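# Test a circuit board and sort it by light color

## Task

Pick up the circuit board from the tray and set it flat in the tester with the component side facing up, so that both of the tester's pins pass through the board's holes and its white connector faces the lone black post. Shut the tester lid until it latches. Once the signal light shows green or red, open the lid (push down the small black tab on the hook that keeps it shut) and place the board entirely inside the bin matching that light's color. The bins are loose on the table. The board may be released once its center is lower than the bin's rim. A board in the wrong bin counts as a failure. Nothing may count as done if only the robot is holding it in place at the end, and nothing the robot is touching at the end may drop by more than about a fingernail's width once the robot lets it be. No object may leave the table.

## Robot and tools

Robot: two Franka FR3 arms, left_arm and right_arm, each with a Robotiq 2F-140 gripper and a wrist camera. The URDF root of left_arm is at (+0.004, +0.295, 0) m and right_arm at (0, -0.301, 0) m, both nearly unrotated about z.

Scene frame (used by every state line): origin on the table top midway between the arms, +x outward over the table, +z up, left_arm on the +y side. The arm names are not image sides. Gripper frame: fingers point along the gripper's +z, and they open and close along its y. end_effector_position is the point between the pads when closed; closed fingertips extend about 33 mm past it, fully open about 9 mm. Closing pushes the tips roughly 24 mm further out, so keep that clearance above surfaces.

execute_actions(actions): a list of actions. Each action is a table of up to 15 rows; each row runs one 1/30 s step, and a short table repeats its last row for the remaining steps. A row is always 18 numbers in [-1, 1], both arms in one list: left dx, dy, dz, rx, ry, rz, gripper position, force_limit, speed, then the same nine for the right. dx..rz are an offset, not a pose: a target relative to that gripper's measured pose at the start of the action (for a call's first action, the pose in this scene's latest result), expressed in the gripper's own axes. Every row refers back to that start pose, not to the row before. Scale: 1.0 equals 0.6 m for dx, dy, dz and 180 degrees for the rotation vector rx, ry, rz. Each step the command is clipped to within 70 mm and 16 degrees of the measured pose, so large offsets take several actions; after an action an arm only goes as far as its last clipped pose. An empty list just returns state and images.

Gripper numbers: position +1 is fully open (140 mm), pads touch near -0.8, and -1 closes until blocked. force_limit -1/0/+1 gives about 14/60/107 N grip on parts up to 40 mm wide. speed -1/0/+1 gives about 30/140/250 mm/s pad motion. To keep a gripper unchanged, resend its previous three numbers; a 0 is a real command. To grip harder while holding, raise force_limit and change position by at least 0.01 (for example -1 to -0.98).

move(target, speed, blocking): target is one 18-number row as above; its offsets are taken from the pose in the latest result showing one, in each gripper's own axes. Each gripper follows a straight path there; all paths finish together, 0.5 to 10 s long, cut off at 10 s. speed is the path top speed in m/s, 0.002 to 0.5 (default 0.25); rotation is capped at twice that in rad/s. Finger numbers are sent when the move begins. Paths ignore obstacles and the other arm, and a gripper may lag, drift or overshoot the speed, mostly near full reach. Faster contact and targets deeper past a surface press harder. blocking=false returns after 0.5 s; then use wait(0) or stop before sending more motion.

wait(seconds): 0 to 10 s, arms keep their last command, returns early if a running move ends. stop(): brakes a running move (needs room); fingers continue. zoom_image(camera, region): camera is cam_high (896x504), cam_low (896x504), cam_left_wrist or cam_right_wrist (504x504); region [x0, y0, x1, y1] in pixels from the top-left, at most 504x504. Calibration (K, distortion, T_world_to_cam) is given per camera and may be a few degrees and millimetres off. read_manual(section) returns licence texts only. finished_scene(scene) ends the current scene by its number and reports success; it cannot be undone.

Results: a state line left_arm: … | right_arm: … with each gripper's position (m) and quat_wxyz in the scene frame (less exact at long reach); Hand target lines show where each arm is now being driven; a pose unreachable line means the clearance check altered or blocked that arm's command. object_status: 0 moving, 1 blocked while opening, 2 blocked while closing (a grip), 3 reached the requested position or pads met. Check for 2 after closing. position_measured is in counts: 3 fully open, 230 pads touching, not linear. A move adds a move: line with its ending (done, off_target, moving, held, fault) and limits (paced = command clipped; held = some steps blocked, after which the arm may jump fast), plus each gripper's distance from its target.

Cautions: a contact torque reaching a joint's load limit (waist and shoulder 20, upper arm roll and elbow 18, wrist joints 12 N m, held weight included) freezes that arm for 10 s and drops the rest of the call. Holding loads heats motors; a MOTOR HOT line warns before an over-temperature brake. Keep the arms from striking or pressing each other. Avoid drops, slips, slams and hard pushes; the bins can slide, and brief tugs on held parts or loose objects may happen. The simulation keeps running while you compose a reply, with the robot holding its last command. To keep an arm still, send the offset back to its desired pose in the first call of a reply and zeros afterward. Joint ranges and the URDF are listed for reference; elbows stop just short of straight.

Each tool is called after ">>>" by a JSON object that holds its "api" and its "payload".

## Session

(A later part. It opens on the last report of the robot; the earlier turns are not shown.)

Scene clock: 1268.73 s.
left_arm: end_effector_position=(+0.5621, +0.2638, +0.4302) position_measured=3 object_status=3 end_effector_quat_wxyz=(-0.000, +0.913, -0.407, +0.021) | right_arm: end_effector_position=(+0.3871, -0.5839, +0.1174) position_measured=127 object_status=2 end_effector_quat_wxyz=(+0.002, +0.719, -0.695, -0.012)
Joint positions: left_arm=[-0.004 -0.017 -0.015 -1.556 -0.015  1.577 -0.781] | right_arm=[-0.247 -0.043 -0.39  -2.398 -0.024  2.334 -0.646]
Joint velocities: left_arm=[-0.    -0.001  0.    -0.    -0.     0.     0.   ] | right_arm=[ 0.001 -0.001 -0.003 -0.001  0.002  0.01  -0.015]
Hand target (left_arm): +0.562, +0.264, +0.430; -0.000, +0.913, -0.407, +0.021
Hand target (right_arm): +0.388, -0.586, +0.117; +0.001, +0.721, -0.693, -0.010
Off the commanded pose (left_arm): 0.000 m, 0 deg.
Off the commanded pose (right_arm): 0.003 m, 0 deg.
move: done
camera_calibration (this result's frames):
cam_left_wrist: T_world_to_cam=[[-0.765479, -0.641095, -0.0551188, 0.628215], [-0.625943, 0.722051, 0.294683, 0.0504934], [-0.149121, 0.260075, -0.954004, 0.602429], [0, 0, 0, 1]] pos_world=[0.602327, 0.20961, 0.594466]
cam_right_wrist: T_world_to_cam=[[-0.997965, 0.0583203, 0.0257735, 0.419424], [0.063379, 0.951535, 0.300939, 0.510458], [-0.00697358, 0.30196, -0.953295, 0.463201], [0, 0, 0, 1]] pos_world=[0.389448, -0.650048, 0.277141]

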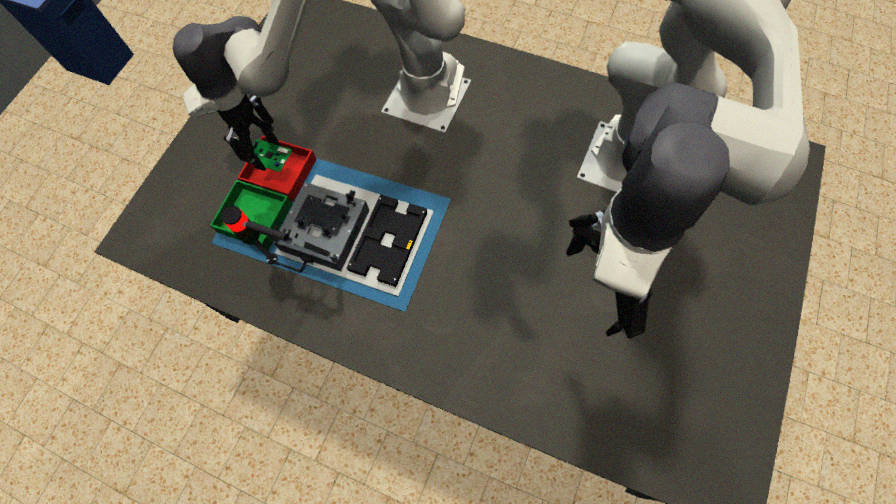

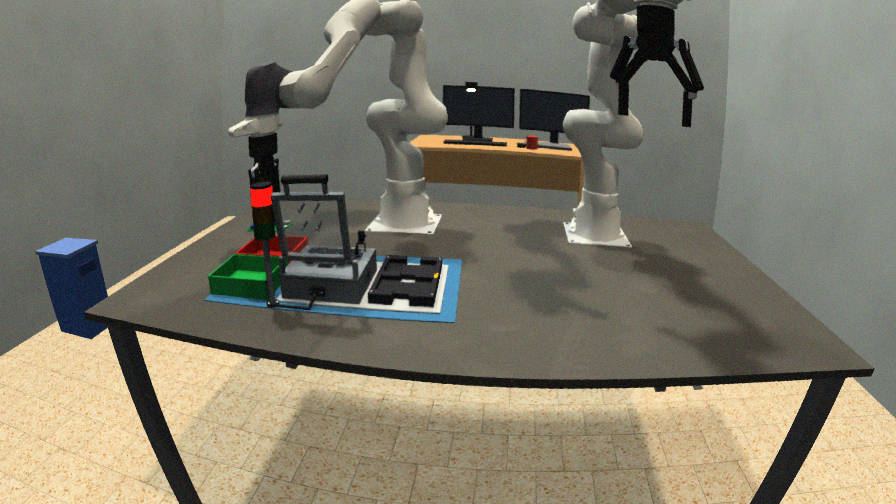

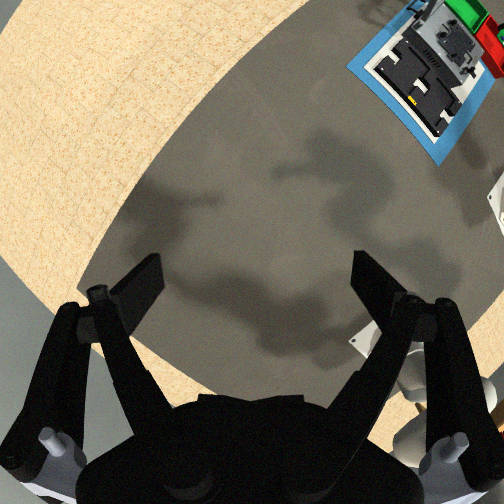

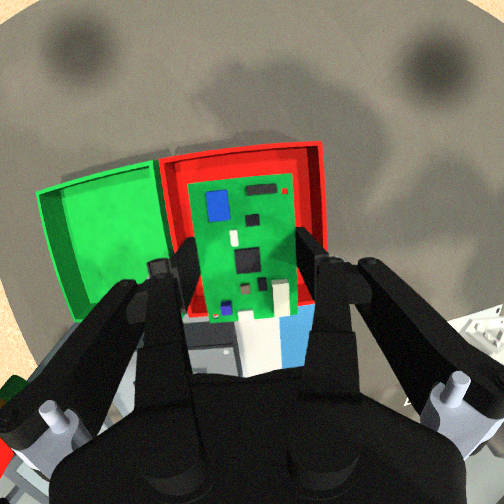

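>>> {"api": "move", "payload": {"target": [0,0,0,0,0,0,1,0,0, 0.003,0,0.075,0,0,0,-1,0.2,-0.6], "speed": 0.04}}

Scene clock: 1284.60 s.
left_arm: end_effector_position=(+0.5621, +0.2638, +0.4302) position_measured=3 object_status=3 end_effector_quat_wxyz=(-0.000, +0.913, -0.407, +0.021) | right_arm: end_effector_position=(+0.3856, -0.5838, +0.0734) position_measured=127 object_status=2 end_effector_quat_wxyz=(+0.003, +0.718, -0.696, -0.014)
Joint positions: left_arm=[-0.004 -0.017 -0.015 -1.556 -0.015  1.577 -0.781] | right_arm=[-0.247  0.049 -0.39  -2.429  0.025  2.446 -0.68 ]
Joint velocities: left_arm=[-0.001 -0.001  0.    -0.002 -0.001 -0.001 -0.   ] | right_arm=[ 0.001  0.    -0.    -0.001  0.002  0.011 -0.011]
Hand target (left_arm): +0.562, +0.264, +0.430; -0.000, +0.913, -0.407, +0.021
Hand target (right_arm): +0.386, -0.585, +0.073; +0.003, +0.719, -0.694, -0.012
Off the commanded pose (left_arm): 0.000 m, 0 deg.
Off the commanded pose (right_arm): 0.002 m, 0 deg.
move: done
camera_calibration (this result's frames):
cam_left_wrist: T_world_to_cam=[[-0.765479, -0.641095, -0.0551187, 0.628215], [-0.625943, 0.722051, 0.294683, 0.0504934], [-0.149121, 0.260075, -0.954004, 0.602429], [0, 0, 0, 1]] pos_world=[0.602327, 0.209611, 0.594466]
cam_right_wrist: T_world_to_cam=[[-0.997624, 0.0620568, 0.02993, 0.420743], [0.0682047, 0.950983, 0.301628, 0.521518], [-0.00974483, 0.302953, -0.952956, 0.422848], [0, 0, 0, 1]] pos_world=[0.388294, -0.650168, 0.233058]

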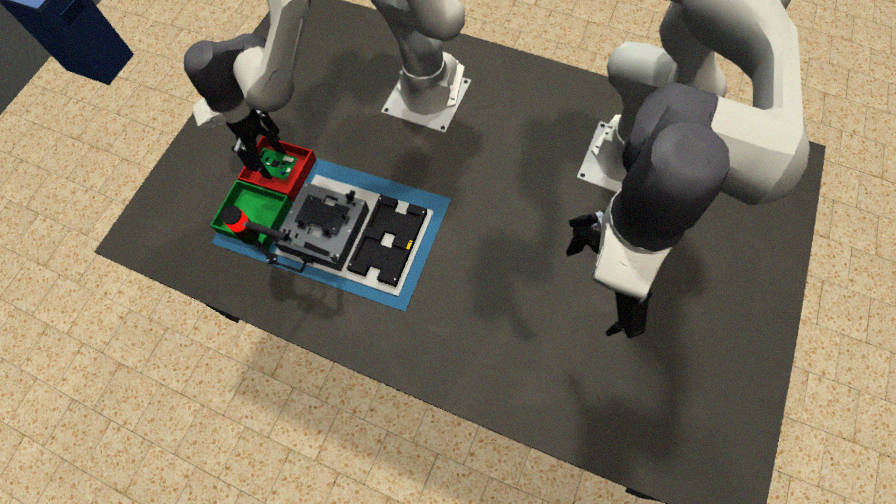

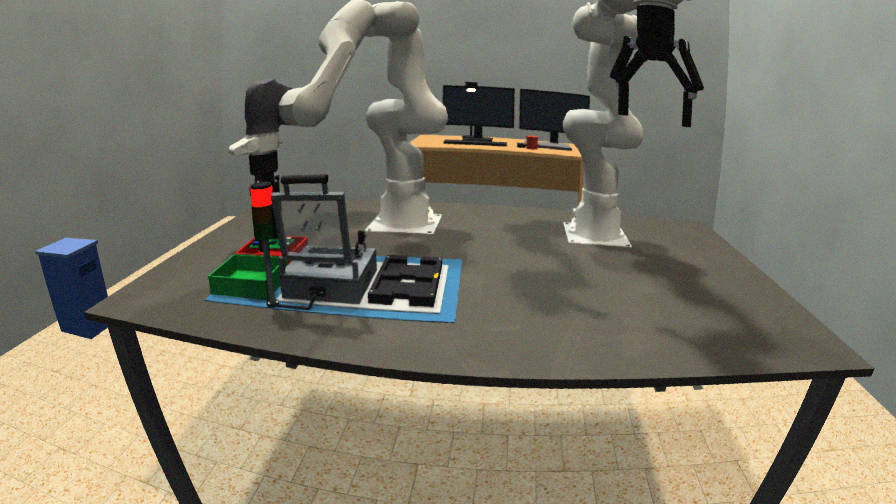

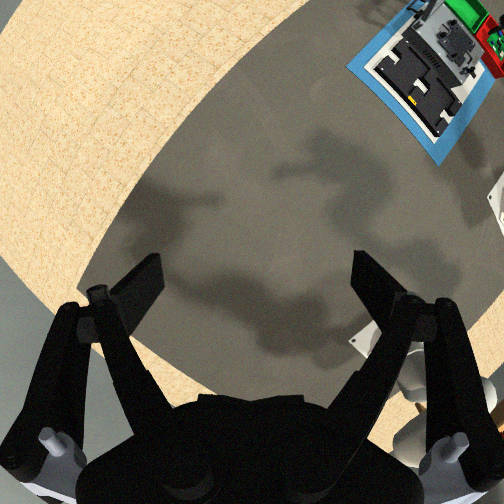

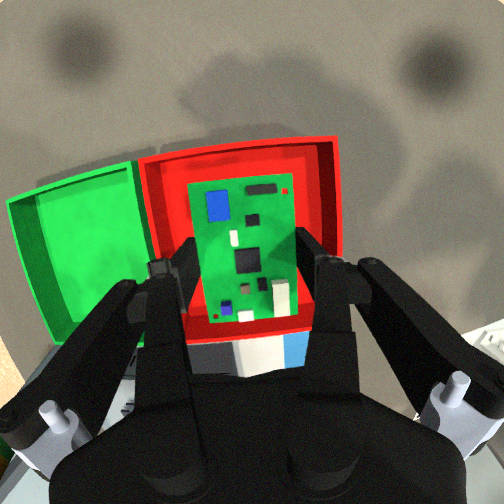

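>>> {"api": "move", "payload": {"target": [0,0,0,0,0,0,1,0,0, 0.002,0,0.04,0,0,0,-1,0.2,-0.6], "speed": 0.02}}

Scene clock: 1289.13 s.
left_arm: end_effector_position=(+0.5621, +0.2638, +0.4302) position_measured=3 object_status=3 end_effector_quat_wxyz=(-0.000, +0.913, -0.407, +0.021) | right_arm: end_effector_position=(+0.3837, -0.5844, +0.0502) position_measured=127 object_status=2 end_effector_quat_wxyz=(+0.004, +0.716, -0.698, -0.016)
Joint positions: left_arm=[-0.004 -0.017 -0.015 -1.556 -0.015  1.577 -0.781] | right_arm=[-0.247  0.104 -0.39  -2.438  0.059  2.5   -0.7  ]
Joint velocities: left_arm=[ 0.001 -0.    -0.     0.001  0.001 -0.001  0.   ] | right_arm=[-0.002  0.     0.001  0.001  0.007  0.014 -0.008]
Hand target (left_arm): +0.562, +0.264, +0.430; -0.000, +0.913, -0.407, +0.021
Hand target (right_arm): +0.385, -0.585, +0.050; +0.004, +0.718, -0.696, -0.014
Off the commanded pose (left_arm): 0.000 m, 0 deg.
Off the commanded pose (right_arm): 0.002 m, 0 deg.
move: done
camera_calibration (this result's frames):
cam_left_wrist: T_world_to_cam=[[-0.765479, -0.641095, -0.0551188, 0.628215], [-0.625943, 0.722051, 0.294683, 0.0504935], [-0.149121, 0.260075, -0.954004, 0.602429], [0, 0, 0, 1]] pos_world=[0.602327, 0.20961, 0.594466]
cam_right_wrist: T_world_to_cam=[[-0.997095, 0.0679451, 0.0344291, 0.42262], [0.0751924, 0.950199, 0.302438, 0.526035], [-0.0121653, 0.304148, -0.952547, 0.402505], [0, 0, 0, 1]] pos_world=[0.386735, -0.650974, 0.209761]

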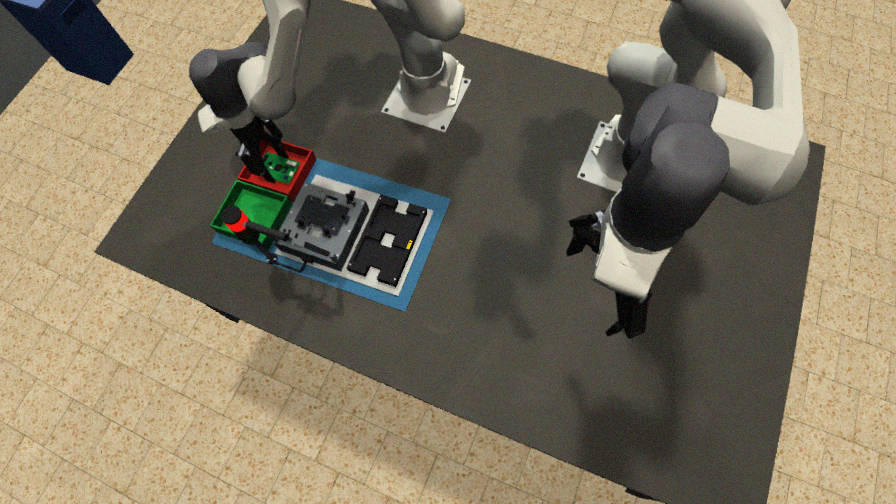

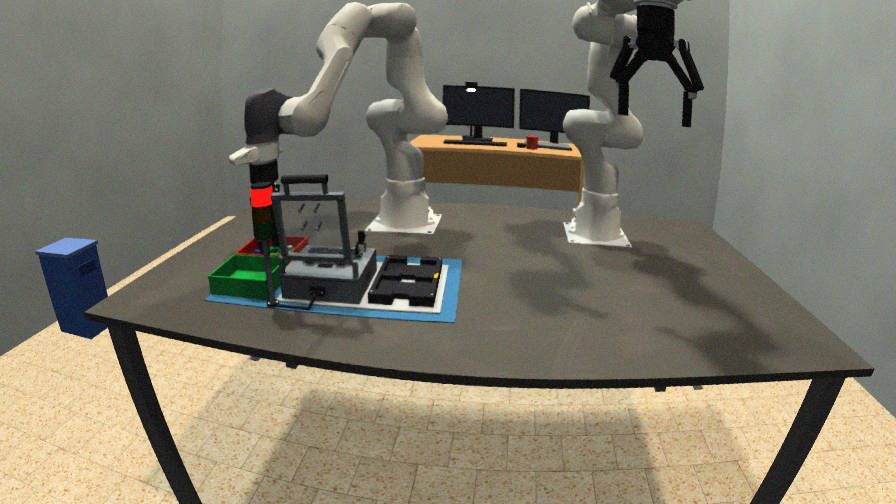

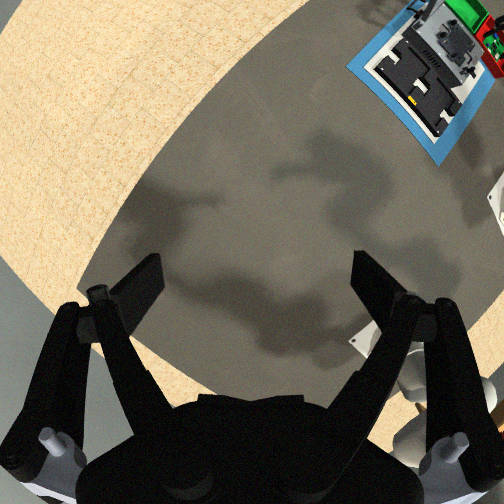

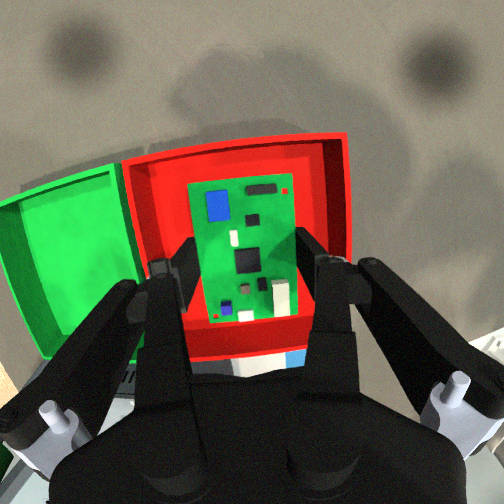

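>>> {"api": "move", "payload": {"target": [0,0,0,0,0,0,1,0,0, 0.002,-0.002,0.013,0,0,0,-1,0.2,-0.6], "speed": 0.015}}

>>> {"api": "execute_actions", "payload": {"actions": [[[0,0,0,0,0,0,1,0,0, 0,0,0,0,0,0,0.2,0.2,-0.6]],[[0,0,0,0,0,0,1,0,0, 0,0,0,0,0,0,0.2,0.2,-0.6]]]}}

Scene clock: 1303.27 s.
left_arm: end_effector_position=(+0.5621, +0.2638, +0.4302) position_measured=3 object_status=3 end_effector_quat_wxyz=(-0.000, +0.913, -0.407, +0.021) | right_arm: end_effector_position=(+0.3823, -0.5846, +0.0420) position_measured=127 object_status=2 end_effector_quat_wxyz=(+0.005, +0.714, -0.700, -0.019)
Joint positions: left_arm=[-0.004 -0.017 -0.015 -1.556 -0.015  1.577 -0.781] | right_arm=[-0.247  0.126 -0.39  -2.437  0.072  2.513 -0.706]
Joint velocities: left_arm=[ 0.    -0.     0.001  0.001 -0.     0.    -0.   ] | right_arm=[ 0.001 -0.     0.     0.001  0.006  0.006 -0.002]
Hand target (left_arm): +0.562, +0.264, +0.430; -0.000, +0.913, -0.407, +0.021
Hand target (right_arm): +0.385, -0.586, +0.043; +0.005, +0.716, -0.698, -0.016
Off the commanded pose (left_arm): 0.000 m, 0 deg.
Off the commanded pose (right_arm): 0.003 m, 0 deg.
move: done
camera_calibration (this result's frames):
cam_left_wrist: T_world_to_cam=[[-0.765479, -0.641095, -0.0551189, 0.628215], [-0.625943, 0.722051, 0.294683, 0.0504936], [-0.149121, 0.260075, -0.954004, 0.602429], [0, 0, 0, 1]] pos_world=[0.602327, 0.20961, 0.594466]
cam_right_wrist: T_world_to_cam=[[-0.996576, 0.0722998, 0.040107, 0.423662], [0.0811029, 0.949125, 0.304276, 0.525818], [-0.0160674, 0.306487, -0.951739, 0.397624], [0, 0, 0, 1]] pos_world=[0.385955, -0.651564, 0.201449]

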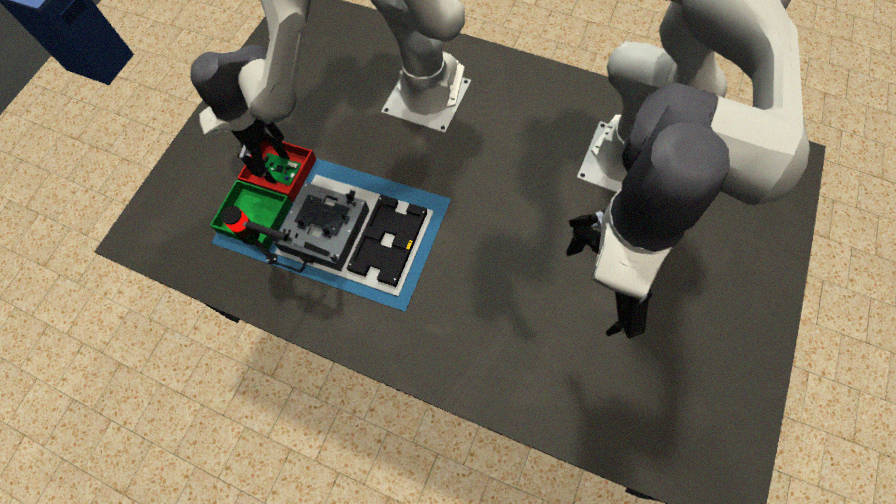

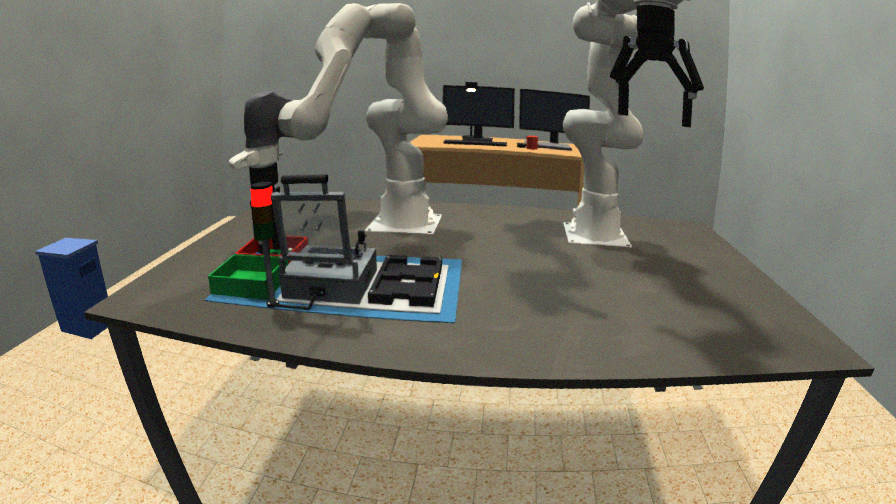

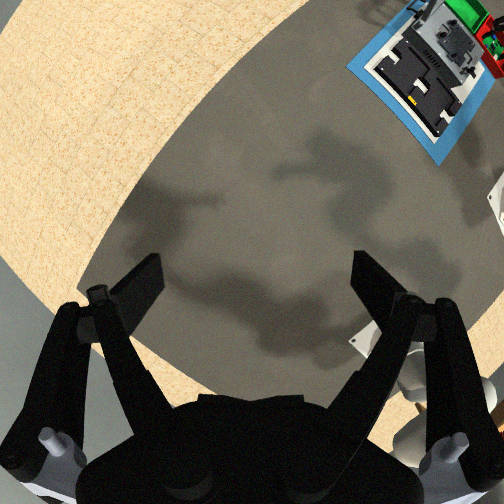

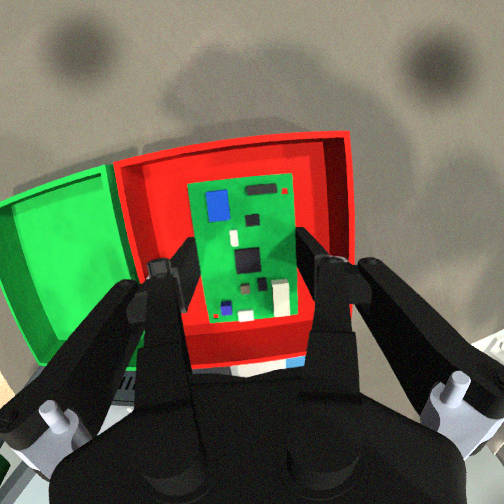

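Scene clock: 1304.27 s.
left_arm: end_effector_position=(+0.5621, +0.2638, +0.4302) position_measured=3 object_status=3 end_effector_quat_wxyz=(-0.000, +0.913, -0.407, +0.021) | right_arm: end_effector_position=(+0.3823, -0.5846, +0.0420) position_measured=104 object_status=3 end_effector_quat_wxyz=(+0.005, +0.714, -0.700, -0.019)
Joint positions: left_arm=[-0.004 -0.017 -0.015 -1.556 -0.015  1.577 -0.781] | right_arm=[-0.247  0.126 -0.39  -2.437  0.072  2.513 -0.706]
Joint velocities: left_arm=[-0.     0.001  0.001 -0.     0.001  0.    -0.001] | right_arm=[ 0.     0.     0.    -0.     0.001  0.     0.001]
Hand target (left_arm): +0.562, +0.264, +0.430; -0.000, +0.913, -0.407, +0.021
Hand target (right_arm): +0.382, -0.585, +0.042; +0.005, +0.714, -0.700, -0.019
Off the commanded pose (left_arm): 0.000 m, 0 deg.
Off the commanded pose (right_arm): 0.000 m, 0 deg.
camera_calibration (this result's frames):
cam_left_wrist: T_world_to_cam=[[-0.765479, -0.641095, -0.0551188, 0.628215], [-0.625943, 0.722051, 0.294683, 0.0504934], [-0.149121, 0.260075, -0.954004, 0.602428], [0, 0, 0, 1]] pos_world=[0.602327, 0.20961, 0.594466]
cam_right_wrist: T_world_to_cam=[[-0.996576, 0.0723004, 0.0401093, 0.423661], [0.0811041, 0.949124, 0.304278, 0.525816], [-0.0160693, 0.306489, -0.951739, 0.397625], [0, 0, 0, 1]] pos_world=[0.385955, -0.651564, 0.201448]

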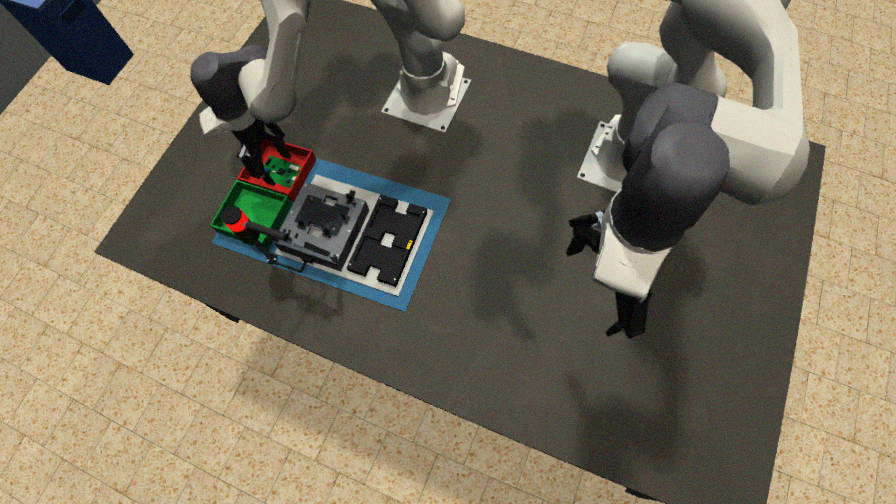

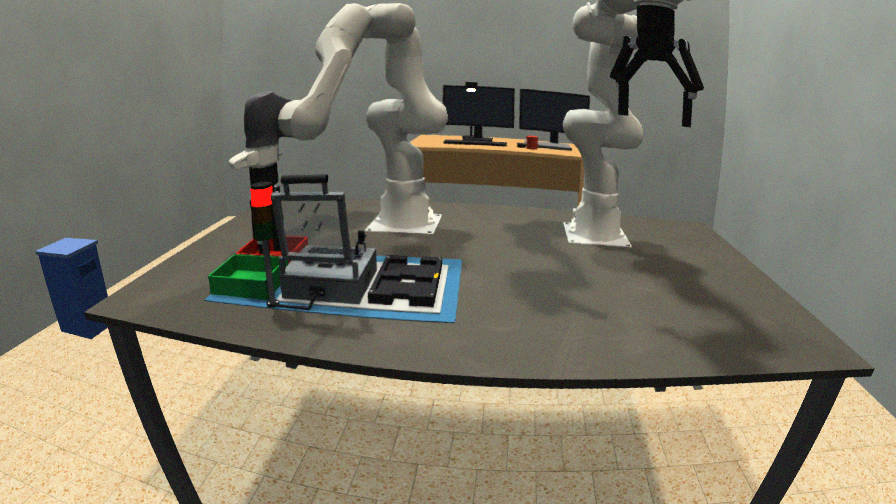

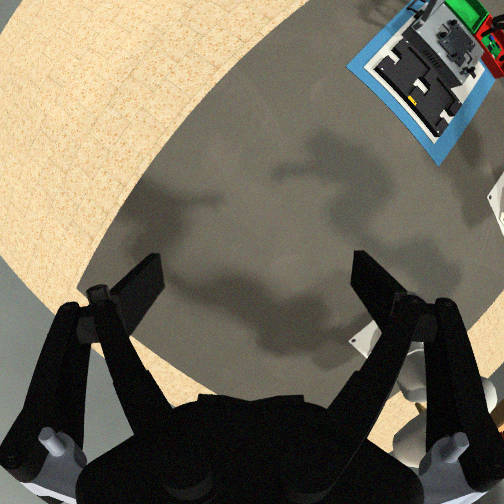

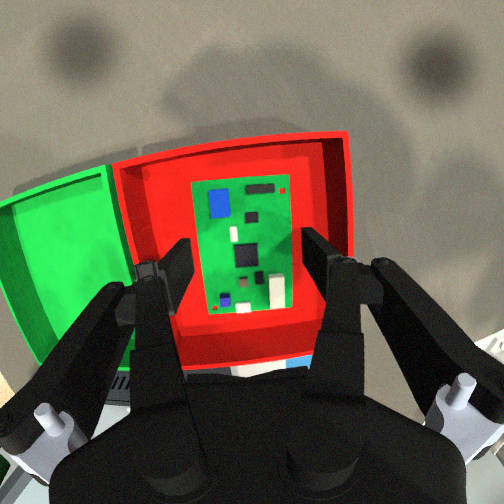

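Released into the red bin. Retreat up.

>>> {"api": "move", "payload": {"target": [0,0,0,0,0,0,1,0,0, 0,0.003,-0.22,0,0,0,0.2,0.2,-0.6], "speed": 0.12}}

Scene clock: 1308.87 s.
left_arm: end_effector_position=(+0.5621, +0.2638, +0.4302) position_measured=3 object_status=3 end_effector_quat_wxyz=(-0.000, +0.913, -0.407, +0.021) | right_arm: end_effector_position=(+0.3854, -0.5891, +0.1719) position_measured=104 object_status=3 end_effector_quat_wxyz=(+0.004, +0.715, -0.699, -0.017)
Joint positions: left_arm=[-0.004 -0.017 -0.015 -1.556 -0.015  1.577 -0.781] | right_arm=[-0.246 -0.121 -0.395 -2.321 -0.059  2.173 -0.618]
Joint velocities: left_arm=[ 0.001  0.002  0.    -0.     0.002  0.001 -0.   ] | right_arm=[-0.001 -0.001  0.001 -0.001 -0.001 -0.01   0.01 ]
Hand target (left_arm): +0.562, +0.264, +0.430; -0.000, +0.913, -0.407, +0.021
Hand target (right_arm): +0.385, -0.588, +0.172; +0.005, +0.713, -0.700, -0.019
Off the commanded pose (left_arm): 0.000 m, 0 deg.
Off the commanded pose (right_arm): 0.003 m, 0 deg.
move: done
camera_calibration (this result's frames):
cam_left_wrist: T_world_to_cam=[[-0.765479, -0.641095, -0.0551188, 0.628215], [-0.625943, 0.722051, 0.294683, 0.0504934], [-0.149121, 0.260075, -0.954004, 0.602429], [0, 0, 0, 1]] pos_world=[0.602327, 0.20961, 0.594466]
cam_right_wrist: T_world_to_cam=[[-0.996879, 0.0704571, 0.0355982, 0.421637], [0.0779759, 0.949144, 0.305033, 0.491418], [-0.012296, 0.306857, -0.951676, 0.521437], [0, 0, 0, 1]] pos_world=[0.388414, -0.65614, 0.331331]

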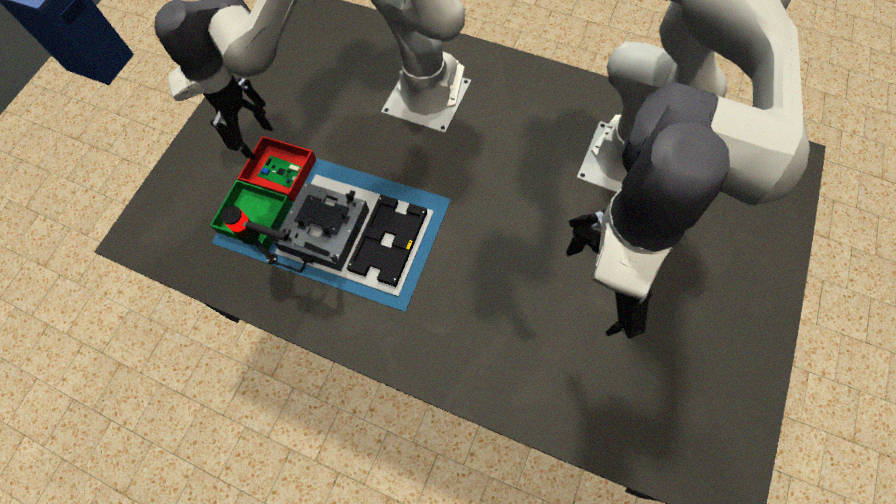

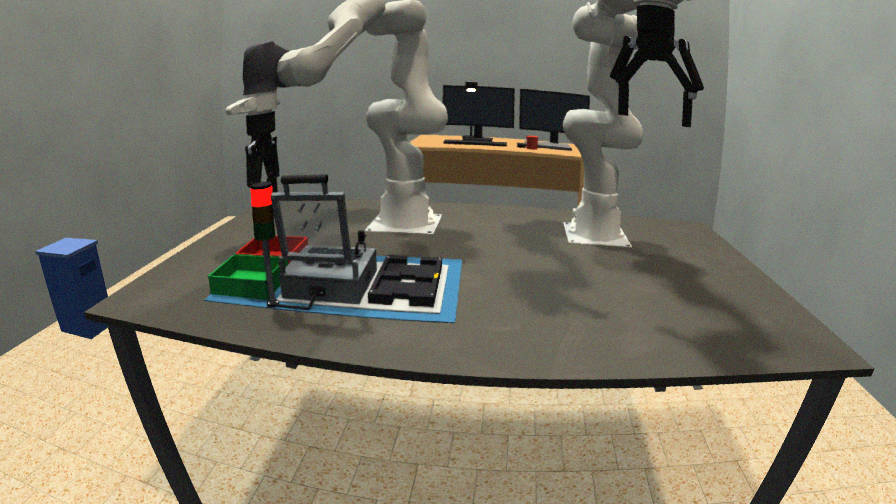

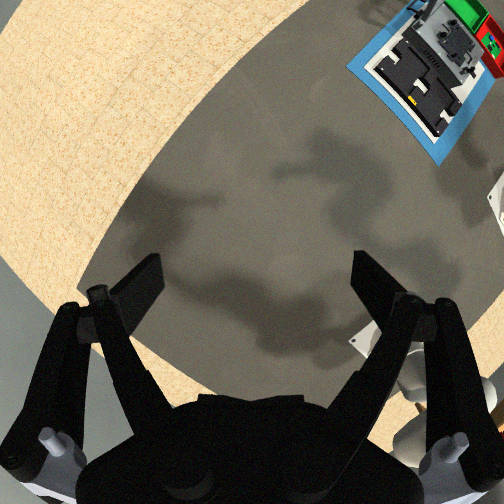

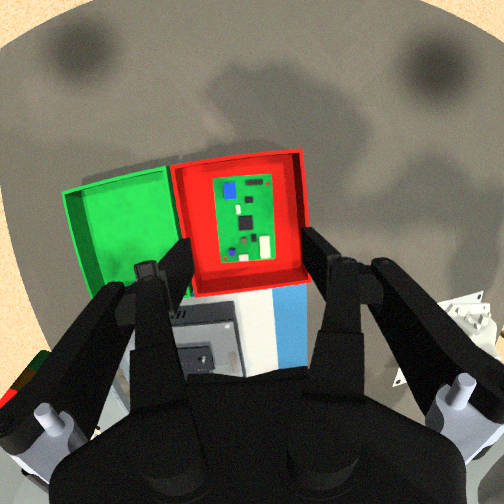

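The board rests flat inside the red bin, and the light is red. The lid is open.

>>> {"api": "finished_scene", "payload": {"scene": 1}}

The scene is finished: the task was done.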